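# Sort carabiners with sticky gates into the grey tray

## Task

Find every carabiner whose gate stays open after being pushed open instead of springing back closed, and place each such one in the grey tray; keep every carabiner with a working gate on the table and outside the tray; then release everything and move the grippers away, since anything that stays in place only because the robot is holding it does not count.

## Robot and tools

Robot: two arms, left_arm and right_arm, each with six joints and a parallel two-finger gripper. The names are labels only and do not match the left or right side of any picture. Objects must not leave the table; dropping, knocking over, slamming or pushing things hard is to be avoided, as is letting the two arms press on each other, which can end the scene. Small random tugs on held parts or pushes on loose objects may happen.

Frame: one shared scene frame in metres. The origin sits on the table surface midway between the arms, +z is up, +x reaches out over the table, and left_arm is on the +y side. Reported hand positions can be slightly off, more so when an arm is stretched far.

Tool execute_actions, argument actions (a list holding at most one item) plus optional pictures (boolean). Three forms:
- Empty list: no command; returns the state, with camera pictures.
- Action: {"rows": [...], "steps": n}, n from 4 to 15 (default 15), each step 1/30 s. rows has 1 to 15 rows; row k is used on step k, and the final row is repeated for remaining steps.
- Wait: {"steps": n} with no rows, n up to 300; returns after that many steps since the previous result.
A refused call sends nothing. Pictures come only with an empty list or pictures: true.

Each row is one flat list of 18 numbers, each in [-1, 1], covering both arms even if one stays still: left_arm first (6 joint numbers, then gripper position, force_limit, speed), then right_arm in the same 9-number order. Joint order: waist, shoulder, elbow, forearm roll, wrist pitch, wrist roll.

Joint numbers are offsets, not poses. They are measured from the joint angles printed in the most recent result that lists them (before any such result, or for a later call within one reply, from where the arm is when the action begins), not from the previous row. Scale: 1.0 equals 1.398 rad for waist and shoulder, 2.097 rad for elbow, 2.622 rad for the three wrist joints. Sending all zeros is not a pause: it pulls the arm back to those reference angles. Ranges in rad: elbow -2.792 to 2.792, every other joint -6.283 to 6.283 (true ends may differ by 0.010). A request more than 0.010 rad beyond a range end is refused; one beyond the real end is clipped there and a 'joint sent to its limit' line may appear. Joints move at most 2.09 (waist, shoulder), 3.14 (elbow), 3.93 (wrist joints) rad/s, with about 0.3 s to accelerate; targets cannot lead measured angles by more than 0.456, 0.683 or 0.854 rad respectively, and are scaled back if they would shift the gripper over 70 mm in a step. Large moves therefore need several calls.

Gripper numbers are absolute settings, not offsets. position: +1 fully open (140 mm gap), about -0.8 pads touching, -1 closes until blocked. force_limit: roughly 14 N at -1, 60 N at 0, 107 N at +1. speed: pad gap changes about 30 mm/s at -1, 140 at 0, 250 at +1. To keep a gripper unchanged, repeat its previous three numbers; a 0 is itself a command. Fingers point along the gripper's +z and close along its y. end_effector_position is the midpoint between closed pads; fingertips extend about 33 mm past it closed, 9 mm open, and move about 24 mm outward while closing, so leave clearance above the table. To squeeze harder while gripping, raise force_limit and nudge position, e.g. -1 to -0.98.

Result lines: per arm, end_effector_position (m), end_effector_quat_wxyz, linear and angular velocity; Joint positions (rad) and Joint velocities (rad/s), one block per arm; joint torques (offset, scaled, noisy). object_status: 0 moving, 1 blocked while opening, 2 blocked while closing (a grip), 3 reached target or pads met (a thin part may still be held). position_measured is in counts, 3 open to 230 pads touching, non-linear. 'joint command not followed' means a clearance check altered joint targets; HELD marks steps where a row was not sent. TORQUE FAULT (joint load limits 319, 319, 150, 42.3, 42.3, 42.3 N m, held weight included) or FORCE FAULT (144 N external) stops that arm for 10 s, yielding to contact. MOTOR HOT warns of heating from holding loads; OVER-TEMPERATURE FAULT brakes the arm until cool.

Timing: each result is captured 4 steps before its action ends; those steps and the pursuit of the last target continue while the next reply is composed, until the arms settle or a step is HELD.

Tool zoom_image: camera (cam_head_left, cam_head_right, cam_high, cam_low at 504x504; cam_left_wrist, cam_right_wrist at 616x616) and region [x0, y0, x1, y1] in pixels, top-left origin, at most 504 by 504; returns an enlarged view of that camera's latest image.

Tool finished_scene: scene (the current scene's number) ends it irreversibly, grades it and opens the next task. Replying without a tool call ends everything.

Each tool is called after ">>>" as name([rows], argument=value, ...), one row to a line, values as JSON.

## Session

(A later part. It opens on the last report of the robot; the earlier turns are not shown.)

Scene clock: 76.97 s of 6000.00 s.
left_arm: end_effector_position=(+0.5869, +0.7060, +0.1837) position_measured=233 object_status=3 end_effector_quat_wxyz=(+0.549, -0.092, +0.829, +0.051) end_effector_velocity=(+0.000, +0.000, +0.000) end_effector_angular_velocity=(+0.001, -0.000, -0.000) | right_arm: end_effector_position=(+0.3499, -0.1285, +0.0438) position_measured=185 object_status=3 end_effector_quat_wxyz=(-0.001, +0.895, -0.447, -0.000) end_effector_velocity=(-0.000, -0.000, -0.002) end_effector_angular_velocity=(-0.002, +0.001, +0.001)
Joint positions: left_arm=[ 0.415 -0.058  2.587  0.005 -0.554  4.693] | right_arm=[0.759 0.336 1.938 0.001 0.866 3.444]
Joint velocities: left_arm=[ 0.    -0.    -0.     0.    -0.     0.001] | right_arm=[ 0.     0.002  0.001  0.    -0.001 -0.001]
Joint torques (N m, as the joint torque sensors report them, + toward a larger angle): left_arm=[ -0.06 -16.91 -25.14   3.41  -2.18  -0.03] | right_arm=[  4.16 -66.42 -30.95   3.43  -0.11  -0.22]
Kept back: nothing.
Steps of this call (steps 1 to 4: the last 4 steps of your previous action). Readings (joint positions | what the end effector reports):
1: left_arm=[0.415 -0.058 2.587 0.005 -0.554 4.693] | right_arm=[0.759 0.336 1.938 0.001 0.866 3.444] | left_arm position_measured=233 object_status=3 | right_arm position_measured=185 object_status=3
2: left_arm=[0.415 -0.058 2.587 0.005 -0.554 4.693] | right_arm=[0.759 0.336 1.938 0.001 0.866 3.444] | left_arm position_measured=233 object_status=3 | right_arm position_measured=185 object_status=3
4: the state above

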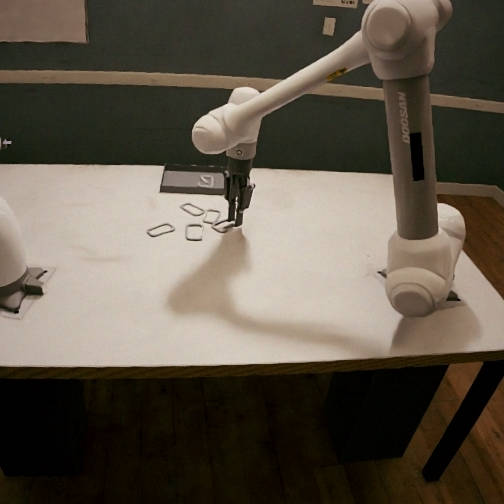

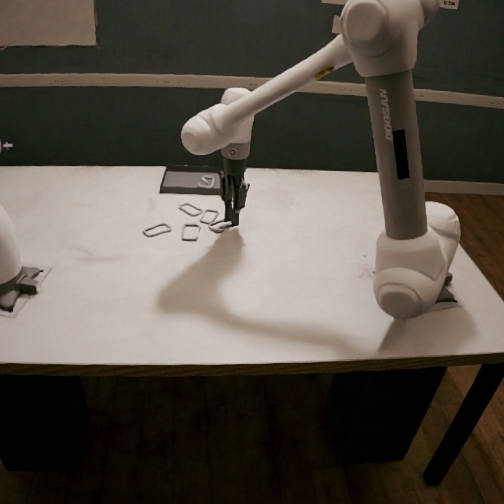

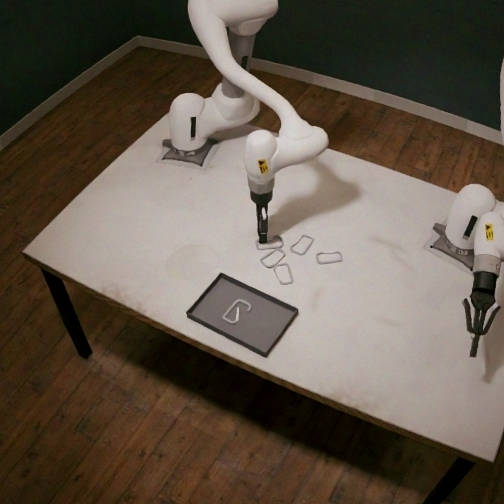

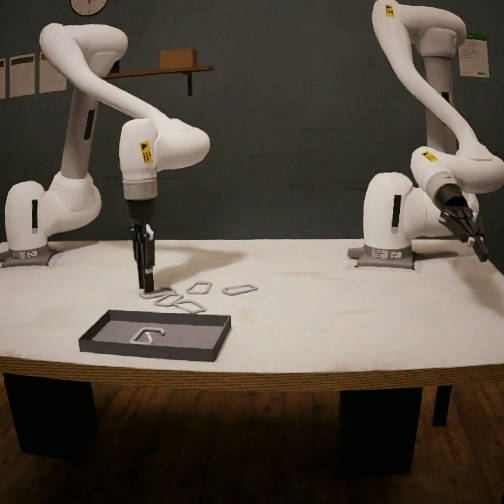

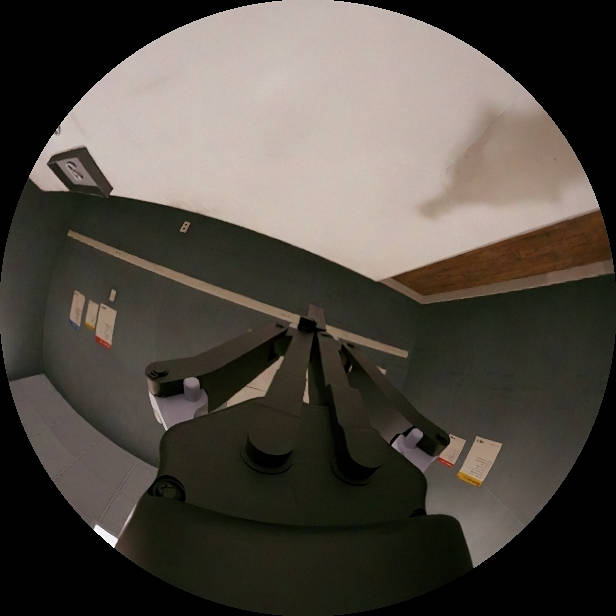

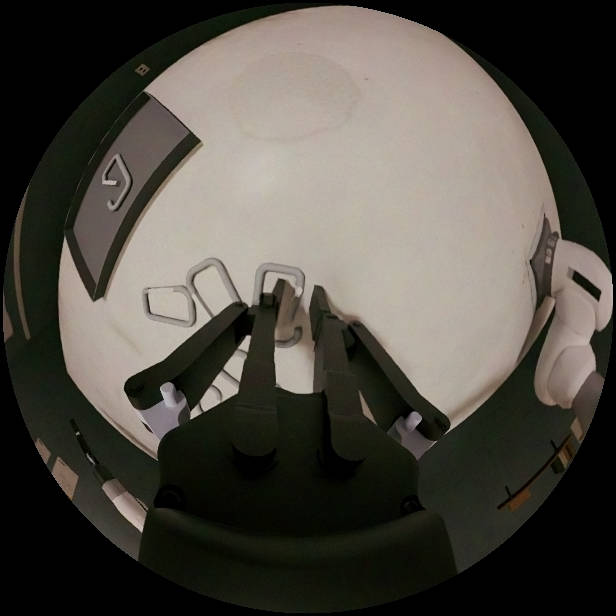

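>>> execute_actions([
  {"rows":[[0,0,0,0,0,0,-0.9,0,0,-0.0053,-0.0021,0.0015,0,-0.0001,-0.0028,-0.44,0,0.5],[0,0,0,0,0,0,-0.9,0,0,-0.0053,-0.0021,0.0015,0,-0.0001,-0.0028,-0.44,0,0.5],[0,0,0,0,0,0,-0.9,0,0,-0.0053,-0.0021,0.0015,0,-0.0001,-0.0028,-0.44,0,0.5],[0,0,0,0,0,0,-0.9,0,0,-0.0053,-0.0021,0.0015,0,-0.0001,-0.0028,-0.44,0,0.5],[0,0,0,0,0,0,-0.9,0,0,-0.0053,-0.0021,0.0015,0,-0.0001,-0.0028,-0.44,0,0.5],[0,0,0,0,0,0,-0.9,0,0,-0.0053,-0.0021,0.0015,0,-0.0001,-0.0028,-1,0.2,0]],"steps":15},
])

>>> execute_actions([
  {"steps":6},
], pictures=true)

>>> zoom_image(camera="cam_right_wrist", region=[200,180,420,400])

Scene clock: 77.67 s of 6000.00 s.
left_arm: end_effector_position=(+0.5869, +0.7060, +0.1837) position_measured=233 object_status=3 end_effector_quat_wxyz=(+0.549, -0.092, +0.829, +0.051) end_effector_velocity=(+0.000, -0.000, +0.001) end_effector_angular_velocity=(-0.000, -0.001, -0.000) | right_arm: end_effector_position=(+0.3528, -0.1325, +0.0443) position_measured=218 object_status=0 end_effector_quat_wxyz=(-0.001, +0.895, -0.447, -0.000) end_effector_velocity=(+0.000, -0.001, -0.001) end_effector_angular_velocity=(-0.002, +0.001, +0.000)
Joint positions: left_arm=[ 0.415 -0.058  2.587  0.005 -0.554  4.693] | right_arm=[0.751 0.333 1.941 0.001 0.866 3.436]
Joint velocities: left_arm=[-0.001 -0.001  0.    -0.     0.    -0.001] | right_arm=[-0.001  0.001  0.001 -0.     0.    -0.001]
Joint torques (N m, as the joint torque sensors report them, + toward a larger angle): left_arm=[ -0.88 -18.12 -24.98   3.23  -2.05   0.  ] | right_arm=[  3.1  -66.66 -30.18   3.42  -0.06  -0.46]
Steps of this call (steps 1 to 10: the robot went on to your last target; steps 11 to 21: the first 11 steps of this action). Readings (joint positions | what the end effector reports):
11: left_arm=[0.415 -0.058 2.587 0.005 -0.554 4.693] | right_arm=[0.758 0.336 1.938 0.001 0.866 3.444] | left_arm position_measured=233 object_status=3 | right_arm position_measured=185 object_status=3
12: left_arm=[0.415 -0.058 2.587 0.005 -0.554 4.693] | right_arm=[0.757 0.336 1.939 0.001 0.866 3.442] | left_arm position_measured=233 object_status=3 | right_arm position_measured=185 object_status=3
14: left_arm=[0.415 -0.058 2.587 0.005 -0.554 4.693] | right_arm=[0.753 0.335 1.940 0.001 0.866 3.438] | left_arm position_measured=233 object_status=3 | right_arm position_measured=185 object_status=3
18: left_arm=[0.415 -0.058 2.587 0.005 -0.554 4.693] | right_arm=[0.751 0.333 1.941 0.001 0.866 3.437] | left_arm position_measured=233 object_status=3 | right_arm position_measured=195 object_status=0
21: the state above

Scene clock: 77.87 s of 6000.00 s.
left_arm: end_effector_position=(+0.5869, +0.7060, +0.1837) position_measured=233 object_status=3 end_effector_quat_wxyz=(+0.549, -0.092, +0.829, +0.051) end_effector_velocity=(-0.000, +0.000, -0.000) end_effector_angular_velocity=(-0.001, +0.000, +0.001) | right_arm: end_effector_position=(+0.3528, -0.1325, +0.0443) position_measured=233 object_status=0 end_effector_quat_wxyz=(-0.001, +0.895, -0.447, -0.000) end_effector_velocity=(+0.000, -0.000, +0.000) end_effector_angular_velocity=(+0.000, -0.000, -0.001)
Joint positions: left_arm=[ 0.415 -0.058  2.587  0.005 -0.554  4.693] | right_arm=[0.751 0.333 1.941 0.001 0.866 3.436]
Joint velocities: left_arm=[ 0.     0.001 -0.    -0.001 -0.     0.   ] | right_arm=[-0.001 -0.001  0.    -0.     0.     0.   ]
Joint torques (N m, as the joint torque sensors report them, + toward a larger angle): left_arm=[ -0.07 -17.84 -24.95   3.38  -2.15   0.03] | right_arm=[  3.01 -66.64 -30.06   3.31  -0.14  -0.23]
Kept back: nothing.
Steps of this call (steps 1 to 4: the last 4 steps of your previous action; steps 5 to 6: the robot went on to your last target). Readings (joint positions | what the end effector reports):
1: left_arm=[0.415 -0.058 2.587 0.005 -0.554 4.693] | right_arm=[0.751 0.333 1.941 0.001 0.866 3.436] | left_arm position_measured=233 object_status=3 | right_arm position_measured=225 object_status=0
2: left_arm=[0.415 -0.058 2.587 0.005 -0.554 4.693] | right_arm=[0.751 0.333 1.941 0.001 0.866 3.436] | left_arm position_measured=233 object_status=3 | right_arm position_measured=233 object_status=0
4: left_arm=[0.415 -0.058 2.587 0.005 -0.554 4.693] | right_arm=[0.751 0.333 1.941 0.001 0.866 3.436] | left_arm position_measured=233 object_status=3 | right_arm position_measured=233 object_status=0
6: the state above

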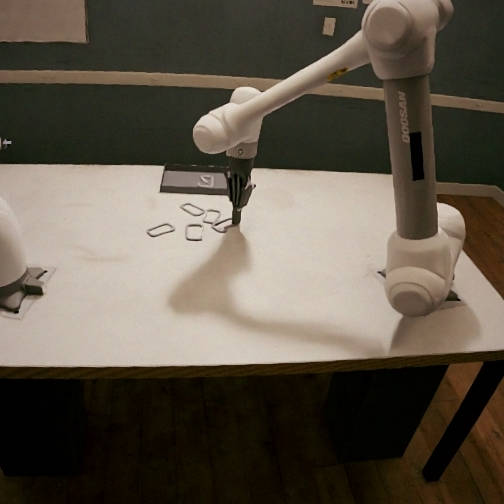

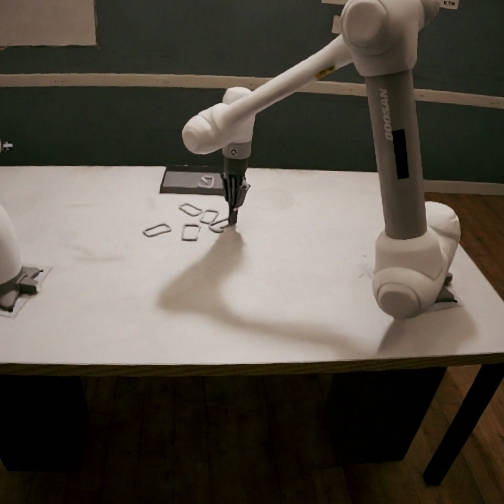

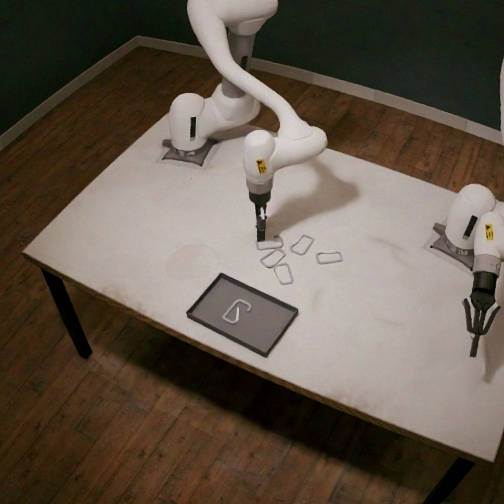

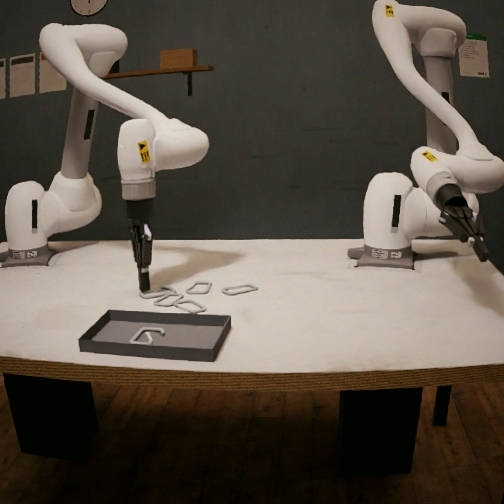

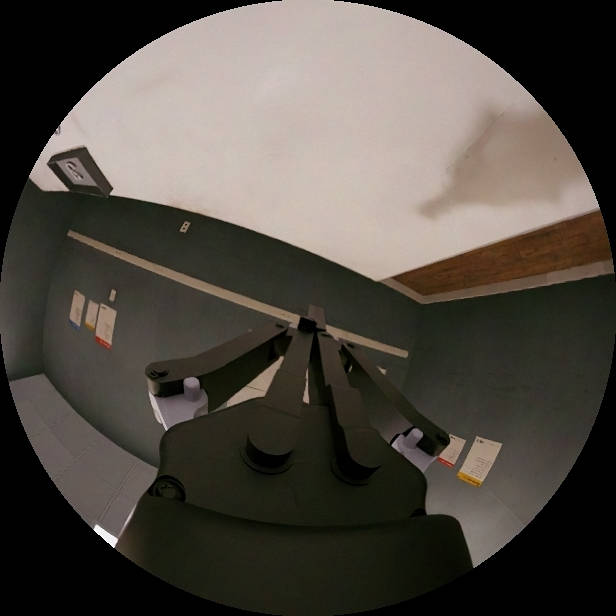

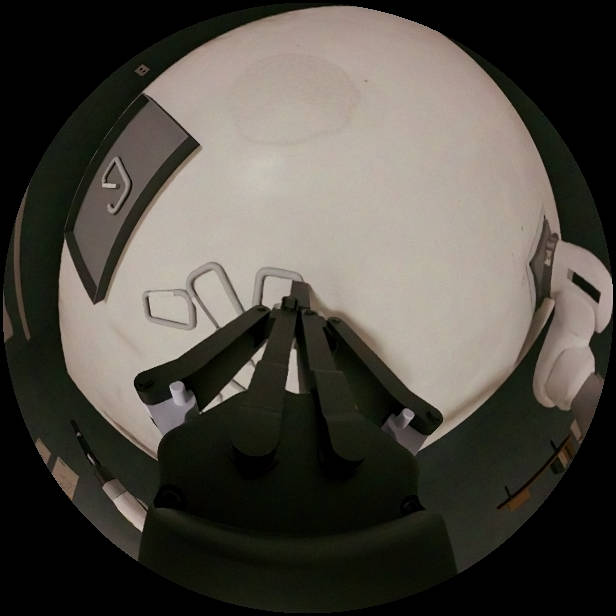

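Region (200, 180, 420, 400) of cam_right_wrist's 616x616 image, scaled by 2.291, with more detail than that image has.

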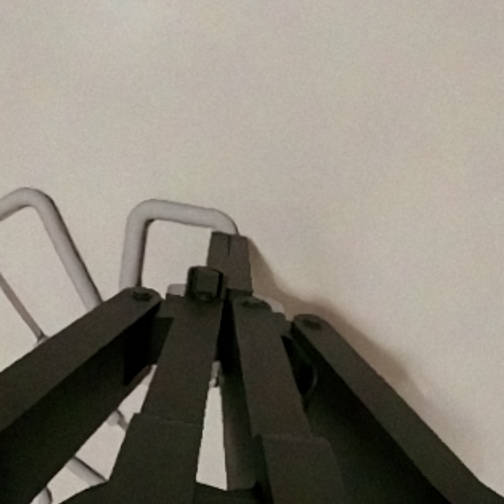

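>>> execute_actions([
  {"rows":[[0,0,0,0,0,0,-0.9,0,0,0,0,0,0,0,0,-0.44,0,0.5],[0,0,0,0,0,0,-0.9,0,0,0,0,0,0,0,0,-0.44,0,0.5],[0,0,0,0,0,0,-0.9,0,0,0,0,0,0,0,0,-0.44,0,0.5],[0,0,0,0,0,0,-0.9,0,0,0,0,0,0,0,0,-0.44,0,0.5],[0,0,0,0,0,0,-0.9,0,0,0,0,0,0,0,0,-0.44,0,0.5],[0,0,0,0,0,0,-0.9,0,0,0,0,0,0,0,0,-0.44,0,0.5],[0,0,0,0,0,0,-0.9,0,0,0,0,0,0,0,0,-0.44,0,0.5],[0,0,0,0,0,0,-0.9,0,0,0,0,0,0,0,0,-0.44,0,0.5],[0,0,0,0,0,0,-0.9,0,0,0,0.0047,0.002,0,-0.004,0,-0.44,0,0.5]],"steps":15},
])

>>> execute_actions([
  {"steps":6},
], pictures=true)

>>> zoom_image(camera="cam_right_wrist", region=[200,180,420,400])

Scene clock: 78.63 s of 6000.00 s.
left_arm: end_effector_position=(+0.5869, +0.7060, +0.1837) position_measured=233 object_status=3 end_effector_quat_wxyz=(+0.549, -0.092, +0.829, +0.051) end_effector_velocity=(+0.000, +0.000, -0.001) end_effector_angular_velocity=(+0.001, +0.002, -0.000) | right_arm: end_effector_position=(+0.3528, -0.1326, +0.0415) position_measured=185 object_status=0 end_effector_quat_wxyz=(-0.001, +0.895, -0.447, -0.000) end_effector_velocity=(-0.005, -0.006, -0.050) end_effector_angular_velocity=(-0.016, +0.011, +0.001)
Joint positions: left_arm=[ 0.415 -0.058  2.587  0.005 -0.554  4.693] | right_arm=[0.751 0.336 1.943 0.001 0.86  3.436]
Joint velocities: left_arm=[ 0.     0.002 -0.     0.    -0.     0.001] | right_arm=[ 0.     0.054  0.037 -0.    -0.072 -0.001]
Joint torques (N m, as the joint torque sensors report them, + toward a larger angle): left_arm=[ -0.47 -18.4  -24.77   3.31  -2.11   0.05] | right_arm=[  5.96 -68.88 -31.49   3.59  -0.23  -0.25]
Steps of this call (steps 1 to 12: the robot went on to your last target; steps 13 to 23: the first 11 steps of this action). Readings (joint positions | what the end effector reports):
13: left_arm=[0.415 -0.058 2.587 0.005 -0.554 4.693] | right_arm=[0.751 0.333 1.941 0.001 0.866 3.436] | left_arm position_measured=233 object_status=3 | right_arm position_measured=233 object_status=0
14: left_arm=[0.415 -0.058 2.587 0.005 -0.554 4.693] | right_arm=[0.751 0.333 1.941 0.001 0.866 3.436] | left_arm position_measured=233 object_status=3 | right_arm position_measured=233 object_status=0
16: left_arm=[0.415 -0.058 2.587 0.005 -0.554 4.693] | right_arm=[0.751 0.333 1.941 0.001 0.866 3.436] | left_arm position_measured=233 object_status=3 | right_arm position_measured=210 object_status=0
20: left_arm=[0.415 -0.058 2.587 0.005 -0.554 4.693] | right_arm=[0.751 0.333 1.941 0.001 0.866 3.436] | left_arm position_measured=233 object_status=3 | right_arm position_measured=185 object_status=0
23: the state above

Scene clock: 78.83 s of 6000.00 s.
left_arm: end_effector_position=(+0.5869, +0.7060, +0.1837) position_measured=233 object_status=3 end_effector_quat_wxyz=(+0.549, -0.092, +0.829, +0.051) end_effector_velocity=(+0.000, -0.001, -0.001) end_effector_angular_velocity=(+0.001, +0.001, -0.002) | right_arm: end_effector_position=(+0.3528, -0.1326, +0.0387) position_measured=185 object_status=3 end_effector_quat_wxyz=(-0.001, +0.895, -0.447, -0.000) end_effector_velocity=(+0.000, -0.000, -0.003) end_effector_angular_velocity=(-0.001, +0.001, +0.001)
Joint positions: left_arm=[ 0.415 -0.058  2.587  0.005 -0.554  4.693] | right_arm=[0.751 0.339 1.945 0.001 0.855 3.436]
Joint velocities: left_arm=[-0.001  0.001 -0.    -0.     0.     0.001] | right_arm=[-0.     0.004  0.001 -0.    -0.004 -0.001]
Joint torques (N m, as the joint torque sensors report them, + toward a larger angle): left_arm=[  0.29 -17.38 -25.32   3.34  -2.24   0.05] | right_arm=[  3.88 -65.79 -29.67   3.36   0.04  -0.39]
Kept back: nothing.
Steps of this call (steps 1 to 4: the last 4 steps of your previous action; steps 5 to 6: the robot went on to your last target). Readings (joint positions | what the end effector reports):
1: left_arm=[0.415 -0.058 2.587 0.005 -0.554 4.693] | right_arm=[0.751 0.338 1.944 0.001 0.858 3.436] | left_arm position_measured=233 object_status=3 | right_arm position_measured=185 object_status=0
2: left_arm=[0.415 -0.058 2.587 0.005 -0.554 4.693] | right_arm=[0.751 0.338 1.944 0.001 0.857 3.436] | left_arm position_measured=233 object_status=3 | right_arm position_measured=185 object_status=0
4: left_arm=[0.415 -0.058 2.587 0.005 -0.554 4.693] | right_arm=[0.751 0.339 1.945 0.001 0.856 3.436] | left_arm position_measured=233 object_status=3 | right_arm position_measured=185 object_status=3
6: the state above

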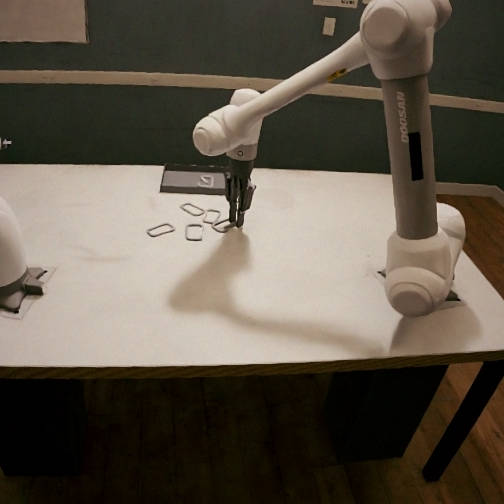

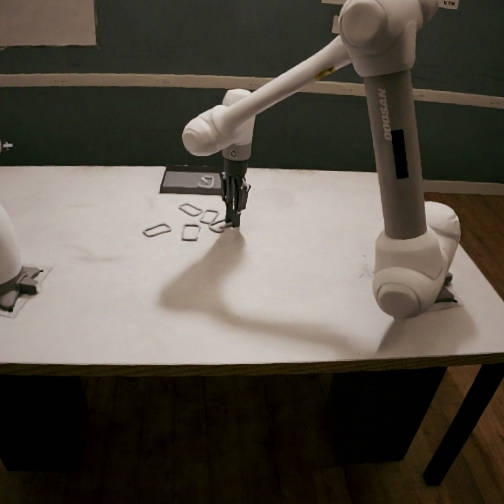

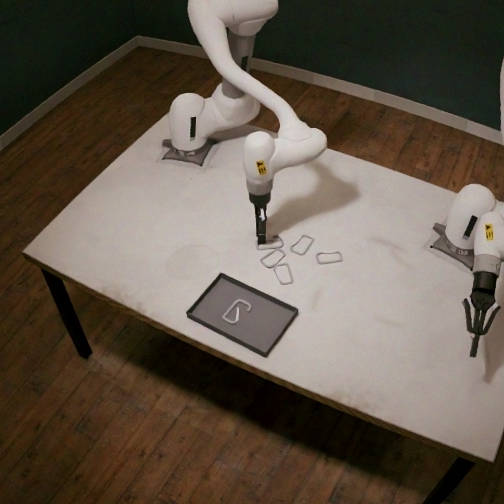

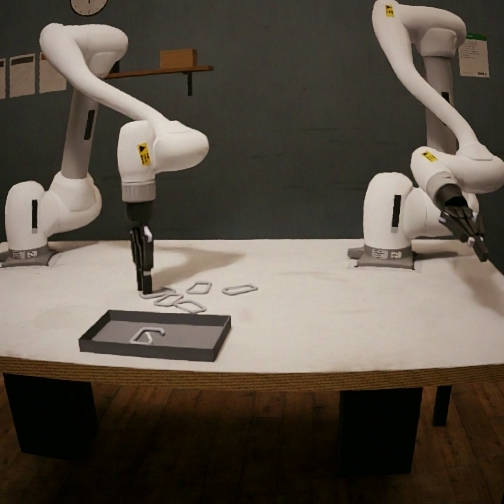

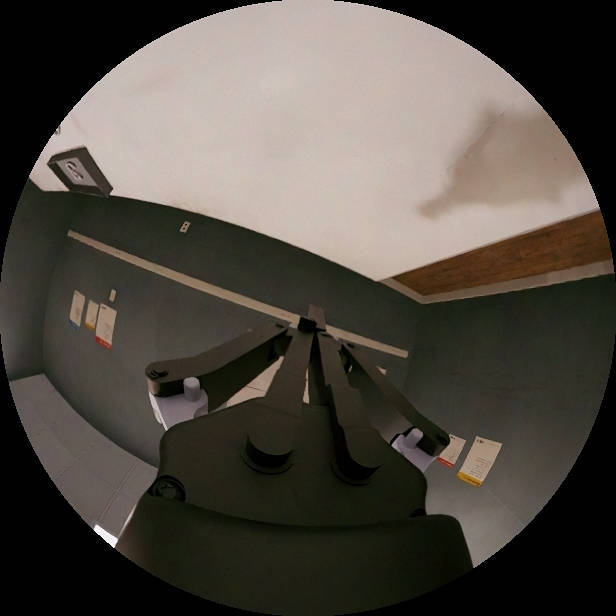

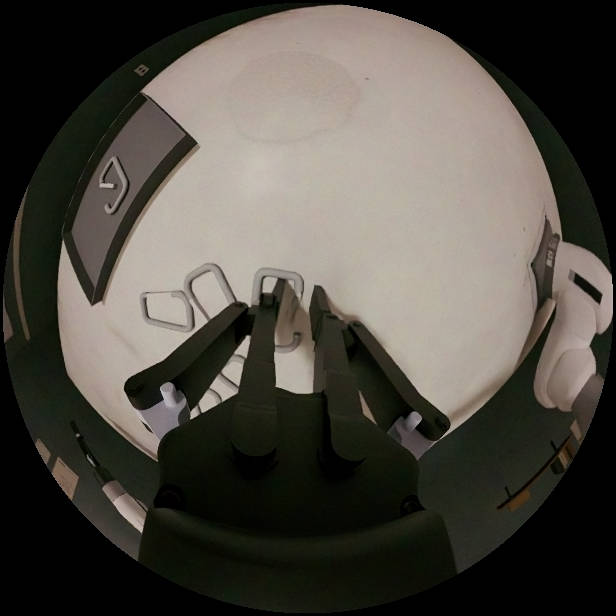

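Region (200, 180, 420, 400) of cam_right_wrist's 616x616 image, scaled by 2.291, with more detail than that image has.

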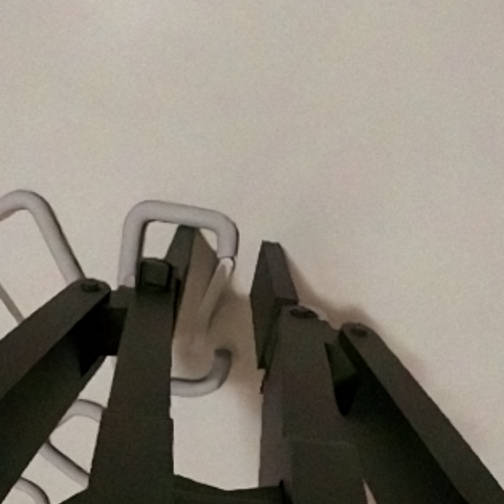

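>>> execute_actions([
  {"rows":[[0,0,0,0,0,0,-0.9,0,0,0,0.0014,0.0006,0,-0.0012,0,-0.44,0,0.5],[0,0,0,0,0,0,-0.9,0,0,0,0.0014,0.0006,0,-0.0012,0,-0.44,0,0.5],[0,0,0,0,0,0,-0.9,0,0,0,0.0014,0.0006,0,-0.0012,0,-0.44,0,0.5],[0,0,0,0,0,0,-0.9,0,0,0,0.0014,0.0006,0,-0.0012,0,-0.44,0,0.5],[0,0,0,0,0,0,-0.9,0,0,0,0.0014,0.0006,0,-0.0012,0,-0.44,0,0.5],[0,0,0,0,0,0,-0.9,0,0,0,0.0014,0.0006,0,-0.0012,0,-1,0.2,0]],"steps":15},
])

>>> execute_actions([
  {"steps":5},
])

Scene clock: 79.40 s of 6000.00 s.
left_arm: end_effector_position=(+0.5869, +0.7060, +0.1837) position_measured=233 object_status=3 end_effector_quat_wxyz=(+0.549, -0.092, +0.829, +0.051) end_effector_velocity=(-0.000, +0.000, -0.001) end_effector_angular_velocity=(-0.002, +0.001, +0.002) | right_arm: end_effector_position=(+0.3527, -0.1327, +0.0369) position_measured=218 object_status=0 end_effector_quat_wxyz=(-0.001, +0.895, -0.447, -0.000) end_effector_velocity=(+0.000, -0.000, +0.000) end_effector_angular_velocity=(-0.000, -0.000, -0.001)
Joint positions: left_arm=[ 0.415 -0.058  2.587  0.005 -0.554  4.693] | right_arm=[0.751 0.341 1.946 0.001 0.852 3.436]
Joint velocities: left_arm=[ 0.     0.001 -0.    -0.001 -0.    -0.001] | right_arm=[-0.    -0.001  0.    -0.     0.     0.001]
Joint torques (N m, as the joint torque sensors report them, + toward a larger angle): left_arm=[ -0.09 -17.45 -24.96   3.32  -2.16   0.02] | right_arm=[  3.23 -55.15 -25.66   3.18  -0.5   -0.25]
Steps of this call (steps 1 to 6: the robot went on to your last target; steps 7 to 17: the first 11 steps of this action). Readings (joint positions | what the end effector reports):
7: left_arm=[0.415 -0.058 2.587 0.005 -0.554 4.693] | right_arm=[0.751 0.340 1.945 0.001 0.855 3.436] | left_arm position_measured=233 object_status=3 | right_arm position_measured=185 object_status=3
8: left_arm=[0.415 -0.058 2.587 0.005 -0.554 4.693] | right_arm=[0.751 0.340 1.945 0.001 0.854 3.436] | left_arm position_measured=233 object_status=3 | right_arm position_measured=185 object_status=3
10: left_arm=[0.415 -0.058 2.587 0.005 -0.554 4.693] | right_arm=[0.751 0.341 1.946 0.001 0.853 3.436] | left_arm position_measured=233 object_status=3 | right_arm position_measured=185 object_status=3
14: left_arm=[0.415 -0.058 2.587 0.005 -0.554 4.693] | right_arm=[0.751 0.341 1.946 0.001 0.852 3.436] | left_arm position_measured=233 object_status=3 | right_arm position_measured=195 object_status=0
17: the state above

Scene clock: 79.57 s of 6000.00 s.
left_arm: end_effector_position=(+0.5869, +0.7060, +0.1837) position_measured=233 object_status=3 end_effector_quat_wxyz=(+0.549, -0.092, +0.829, +0.051) end_effector_velocity=(-0.000, +0.001, +0.000) end_effector_angular_velocity=(+0.000, -0.001, +0.002) | right_arm: end_effector_position=(+0.3527, -0.1327, +0.0369) position_measured=223 object_status=0 end_effector_quat_wxyz=(-0.001, +0.895, -0.447, -0.000) end_effector_velocity=(-0.000, +0.000, -0.000) end_effector_angular_velocity=(+0.000, +0.001, -0.000)
Joint positions: left_arm=[ 0.415 -0.058  2.587  0.005 -0.554  4.693] | right_arm=[0.751 0.341 1.946 0.001 0.852 3.436]
Joint velocities: left_arm=[ 0.002 -0.    -0.     0.    -0.    -0.   ] | right_arm=[ 0.     0.     0.     0.001 -0.     0.   ]
Joint torques (N m, as the joint torque sensors report them, + toward a larger angle): left_arm=[  0.01 -18.32 -24.94   3.35  -2.23   0.03] | right_arm=[  2.05 -56.56 -25.     2.73  -1.21  -0.19]
Kept back: nothing.
Steps of this call (steps 1 to 4: the last 4 steps of your previous action; step 5: the robot went on to your last target). Readings (joint positions | what the end effector reports):
1: left_arm=[0.415 -0.058 2.587 0.005 -0.554 4.693] | right_arm=[0.751 0.341 1.946 0.001 0.852 3.436] | left_arm position_measured=233 object_status=3 | right_arm position_measured=222 object_status=0
2: left_arm=[0.415 -0.058 2.587 0.005 -0.554 4.693] | right_arm=[0.751 0.341 1.946 0.001 0.852 3.436] | left_arm position_measured=233 object_status=3 | right_arm position_measured=222 object_status=0
4: left_arm=[0.415 -0.058 2.587 0.005 -0.554 4.693] | right_arm=[0.751 0.341 1.946 0.001 0.852 3.436] | left_arm position_measured=233 object_status=3 | right_arm position_measured=222 object_status=0
5: the state above

>>> execute_actions([
  {"rows":[[0,0,0,0,0,0,-0.9,0,0,0,-0.0486,-0.021,0,0.0427,0,-1,0.2,0]],"steps":14},
], pictures=true)

Scene clock: 80.23 s of 6000.00 s.
left_arm: end_effector_position=(+0.5869, +0.7060, +0.1837) position_measured=233 object_status=3 end_effector_quat_wxyz=(+0.549, -0.092, +0.829, +0.051) end_effector_velocity=(-0.000, +0.000, -0.000) end_effector_angular_velocity=(-0.000, +0.001, +0.001) | right_arm: end_effector_position=(+0.3517, -0.1341, +0.0979) position_measured=223 object_status=2 end_effector_quat_wxyz=(-0.001, +0.895, -0.447, -0.000) end_effector_velocity=(-0.000, -0.000, +0.013) end_effector_angular_velocity=(-0.002, +0.001, +0.001)
Joint positions: left_arm=[ 0.415 -0.058  2.587  0.005 -0.554  4.693] | right_arm=[0.751 0.275 1.903 0.001 0.962 3.436]
Joint velocities: left_arm=[-0.     0.     0.    -0.001  0.     0.   ] | right_arm=[ 0.    -0.013 -0.011 -0.     0.026 -0.   ]
Joint torques (N m, as the joint torque sensors report them, + toward a larger angle): left_arm=[ -0.4  -17.39 -24.72   3.41  -2.16  -0.02] | right_arm=[  3.28 -61.14 -33.24   3.61   0.11  -0.31]
Steps of this call (steps 1 to 10: the robot went on to your last target; steps 11 to 20: the first 10 steps of this action). Readings (joint positions | what the end effector reports):
11: left_arm=[0.415 -0.058 2.587 0.005 -0.554 4.693] | right_arm=[0.751 0.341 1.946 0.001 0.852 3.436] | left_arm position_measured=233 object_status=3 | right_arm position_measured=223 object_status=2
12: left_arm=[0.415 -0.058 2.587 0.005 -0.554 4.693] | right_arm=[0.751 0.339 1.945 0.001 0.857 3.436] | left_arm position_measured=233 object_status=3 | right_arm position_measured=223 object_status=2
14: left_arm=[0.415 -0.058 2.587 0.005 -0.554 4.693] | right_arm=[0.751 0.313 1.928 0.001 0.901 3.436] | left_arm position_measured=233 object_status=3 | right_arm position_measured=223 object_status=2
18: left_arm=[0.415 -0.058 2.587 0.005 -0.554 4.693] | right_arm=[0.751 0.276 1.904 0.001 0.959 3.436] | left_arm position_measured=233 object_status=3 | right_arm position_measured=223 object_status=2
20: the state above

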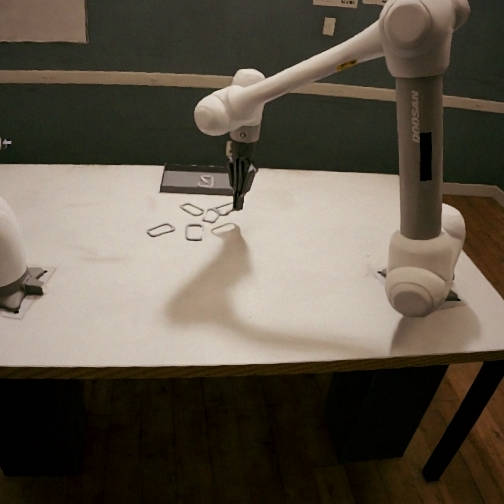

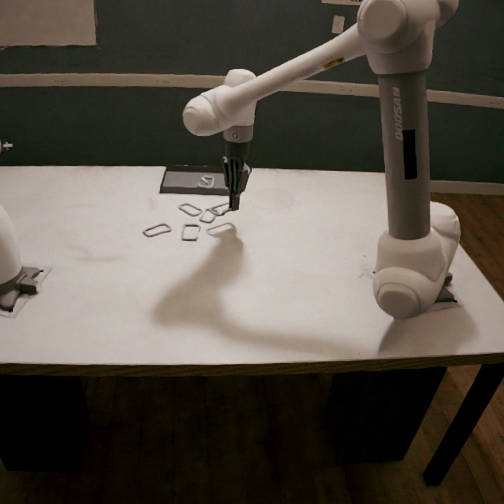

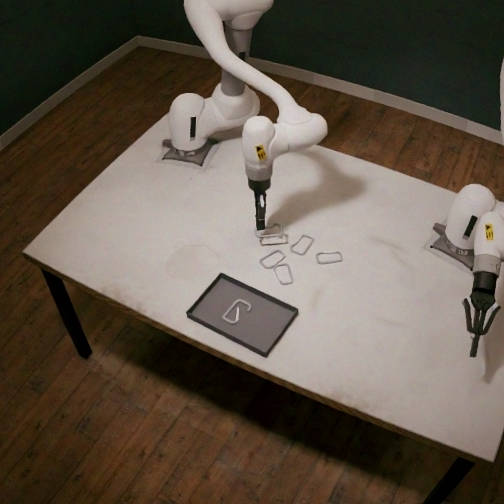

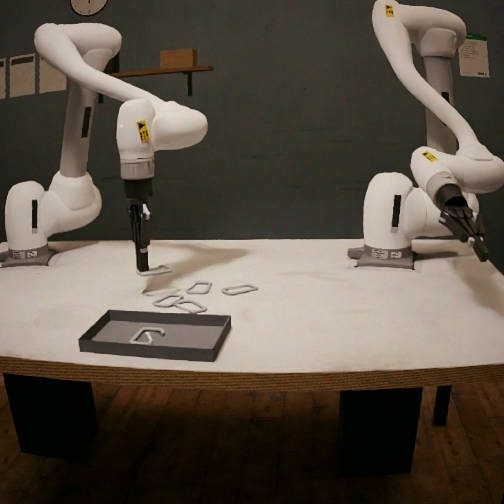

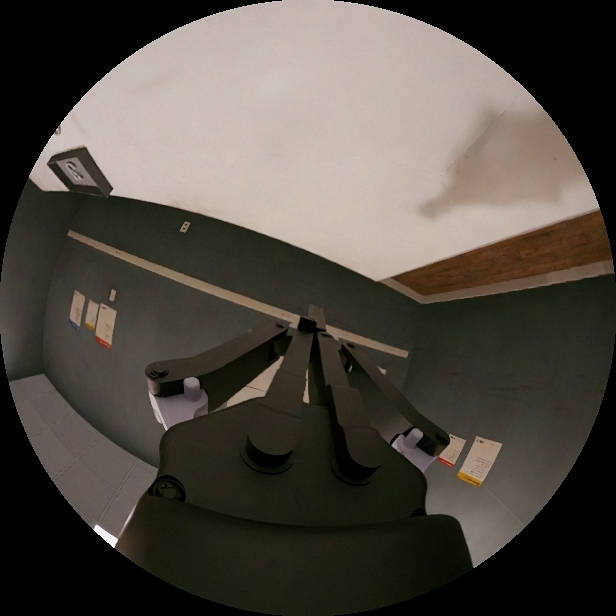

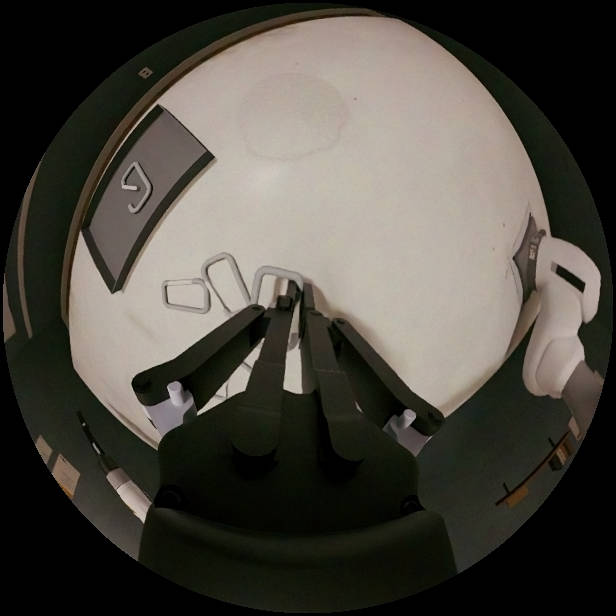

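>>> execute_actions([
  {"rows":[[0,0,0,0,0,0,-0.9,0,0,-0.1442,0.3755,-0.406,0,0.1255,-0.077,-1,0.2,0]],"steps":15},
])

>>> execute_actions([
  {"steps":14},
], pictures=true)

Scene clock: 80.73 s of 6000.00 s.
left_arm: end_effector_position=(+0.5869, +0.7060, +0.1837) position_measured=233 object_status=3 end_effector_quat_wxyz=(+0.549, -0.092, +0.829, +0.051) end_effector_velocity=(-0.000, +0.000, -0.001) end_effector_angular_velocity=(-0.000, +0.002, +0.001) | right_arm: end_effector_position=(+0.4601, -0.0697, +0.1055) position_measured=223 object_status=2 end_effector_quat_wxyz=(+0.009, +0.895, -0.447, -0.002) end_effector_velocity=(+0.356, +0.208, +0.030) end_effector_angular_velocity=(+0.025, -0.017, -0.001)
Joint positions: left_arm=[ 0.415 -0.058  2.587  0.005 -0.554  4.693] | right_arm=[0.685 0.438 1.649 0.001 1.073 3.37 ]
Joint velocities: left_arm=[ 0.     0.002  0.    -0.001  0.     0.001] | right_arm=[-0.187  0.498 -0.831 -0.     0.302 -0.186]
Joint torques (N m, as the joint torque sensors report them, + toward a larger angle): left_arm=[ -0.47 -17.71 -24.78   3.23  -2.14   0.16] | right_arm=[  0.7  -82.54 -34.09   4.03  -0.3   -0.1 ]
Steps of this call (steps 1 to 4: the last 4 steps of your previous action; steps 5 to 15: the first 11 steps of this action). Readings (joint positions | what the end effector reports):
5: left_arm=[0.415 -0.058 2.587 0.005 -0.554 4.693] | right_arm=[0.751 0.274 1.902 0.001 0.964 3.436] | left_arm position_measured=233 object_status=3 | right_arm position_measured=223 object_status=2
6: left_arm=[0.415 -0.058 2.587 0.005 -0.554 4.693] | right_arm=[0.750 0.277 1.897 0.001 0.967 3.435] | left_arm position_measured=233 object_status=3 | right_arm position_measured=223 object_status=2
8: left_arm=[0.415 -0.058 2.587 0.005 -0.554 4.693] | right_arm=[0.737 0.306 1.852 0.001 0.989 3.422] | left_arm position_measured=233 object_status=3 | right_arm position_measured=223 object_status=2
12: left_arm=[0.415 -0.058 2.587 0.005 -0.554 4.693] | right_arm=[0.704 0.386 1.733 0.001 1.041 3.389] | left_arm position_measured=233 object_status=3 | right_arm position_measured=223 object_status=2
15: the state above

Scene clock: 81.20 s of 6000.00 s.
left_arm: end_effector_position=(+0.5869, +0.7060, +0.1837) position_measured=233 object_status=3 end_effector_quat_wxyz=(+0.549, -0.092, +0.829, +0.051) end_effector_velocity=(-0.000, +0.000, -0.000) end_effector_angular_velocity=(+0.001, +0.000, +0.000) | right_arm: end_effector_position=(+0.6363, +0.0074, +0.1056) position_measured=223 object_status=2 end_effector_quat_wxyz=(+0.003, +0.895, -0.447, -0.001) end_effector_velocity=(+0.384, +0.112, -0.031) end_effector_angular_velocity=(+0.020, -0.017, -0.002)
Joint positions: left_arm=[ 0.415 -0.058  2.587  0.005 -0.554  4.693] | right_arm=[0.591 0.688 1.236 0.001 1.224 3.276]
Joint velocities: left_arm=[0.001 0.    0.    0.    0.    0.001] | right_arm=[-0.208  0.557 -0.917  0.001  0.335 -0.206]
Joint torques (N m, as the joint torque sensors report them, + toward a larger angle): left_arm=[ -1.02 -18.06 -25.02   3.34  -2.18   0.08] | right_arm=[   1.46 -104.34  -36.62    3.88    0.09   -0.28]
Kept back: nothing.
Steps of this call (steps 1 to 4: the last 4 steps of your previous action; steps 5 to 14: the robot went on to your last target). Readings (joint positions | what the end effector reports):
1: left_arm=[0.415 -0.058 2.587 0.005 -0.554 4.693] | right_arm=[0.678 0.455 1.621 0.001 1.083 3.363] | left_arm position_measured=233 object_status=3 | right_arm position_measured=223 object_status=2
2: left_arm=[0.415 -0.058 2.587 0.005 -0.554 4.693] | right_arm=[0.672 0.472 1.593 0.001 1.093 3.357] | left_arm position_measured=233 object_status=3 | right_arm position_measured=223 object_status=2
4: left_arm=[0.415 -0.058 2.587 0.005 -0.554 4.693] | right_arm=[0.659 0.507 1.535 0.001 1.114 3.344] | left_arm position_measured=233 object_status=3 | right_arm position_measured=223 object_status=2
8: left_arm=[0.415 -0.058 2.587 0.005 -0.554 4.693] | right_arm=[0.632 0.578 1.418 0.001 1.157 3.317] | left_arm position_measured=233 object_status=3 | right_arm position_measured=223 object_status=2
14: the state above

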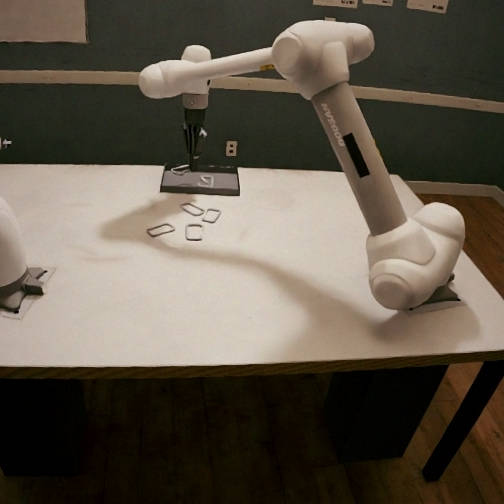

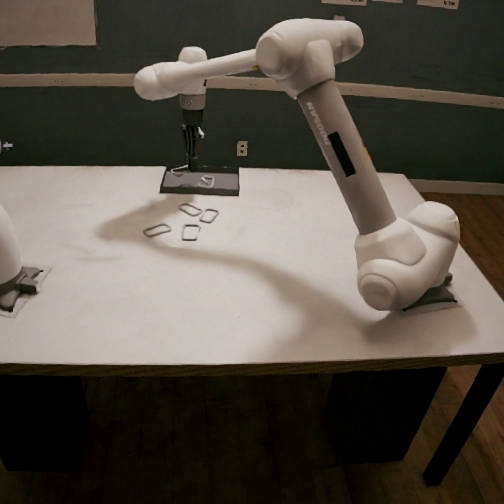

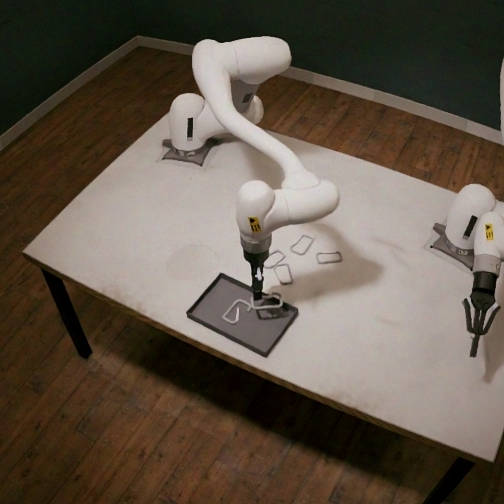

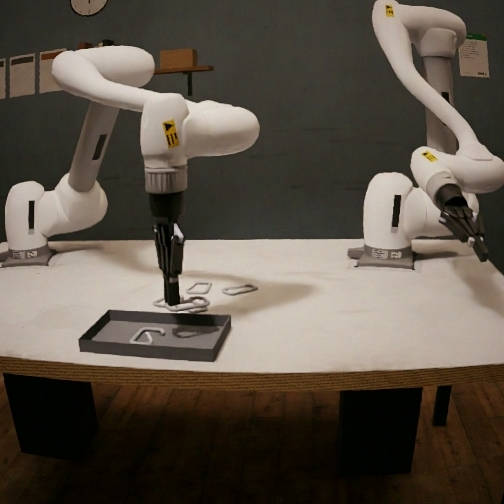

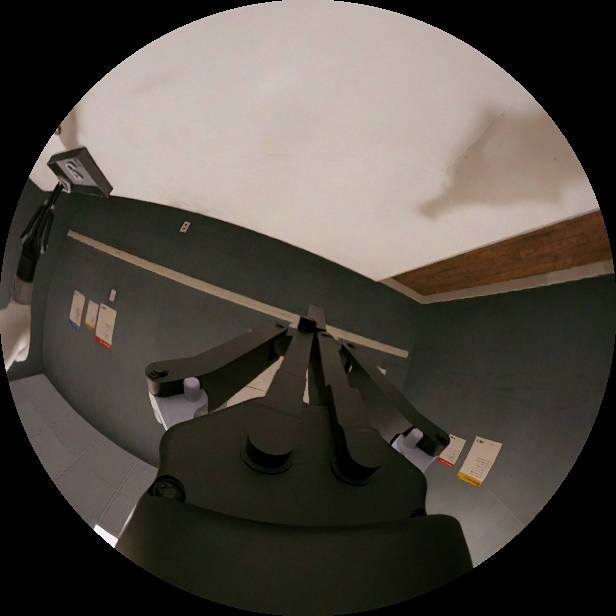

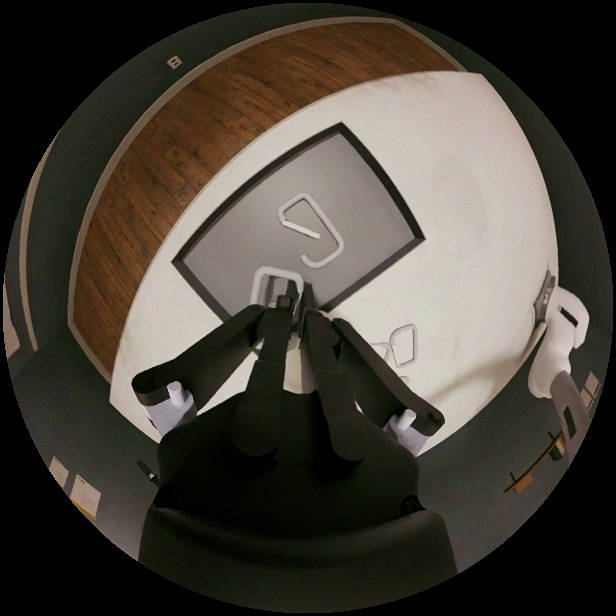

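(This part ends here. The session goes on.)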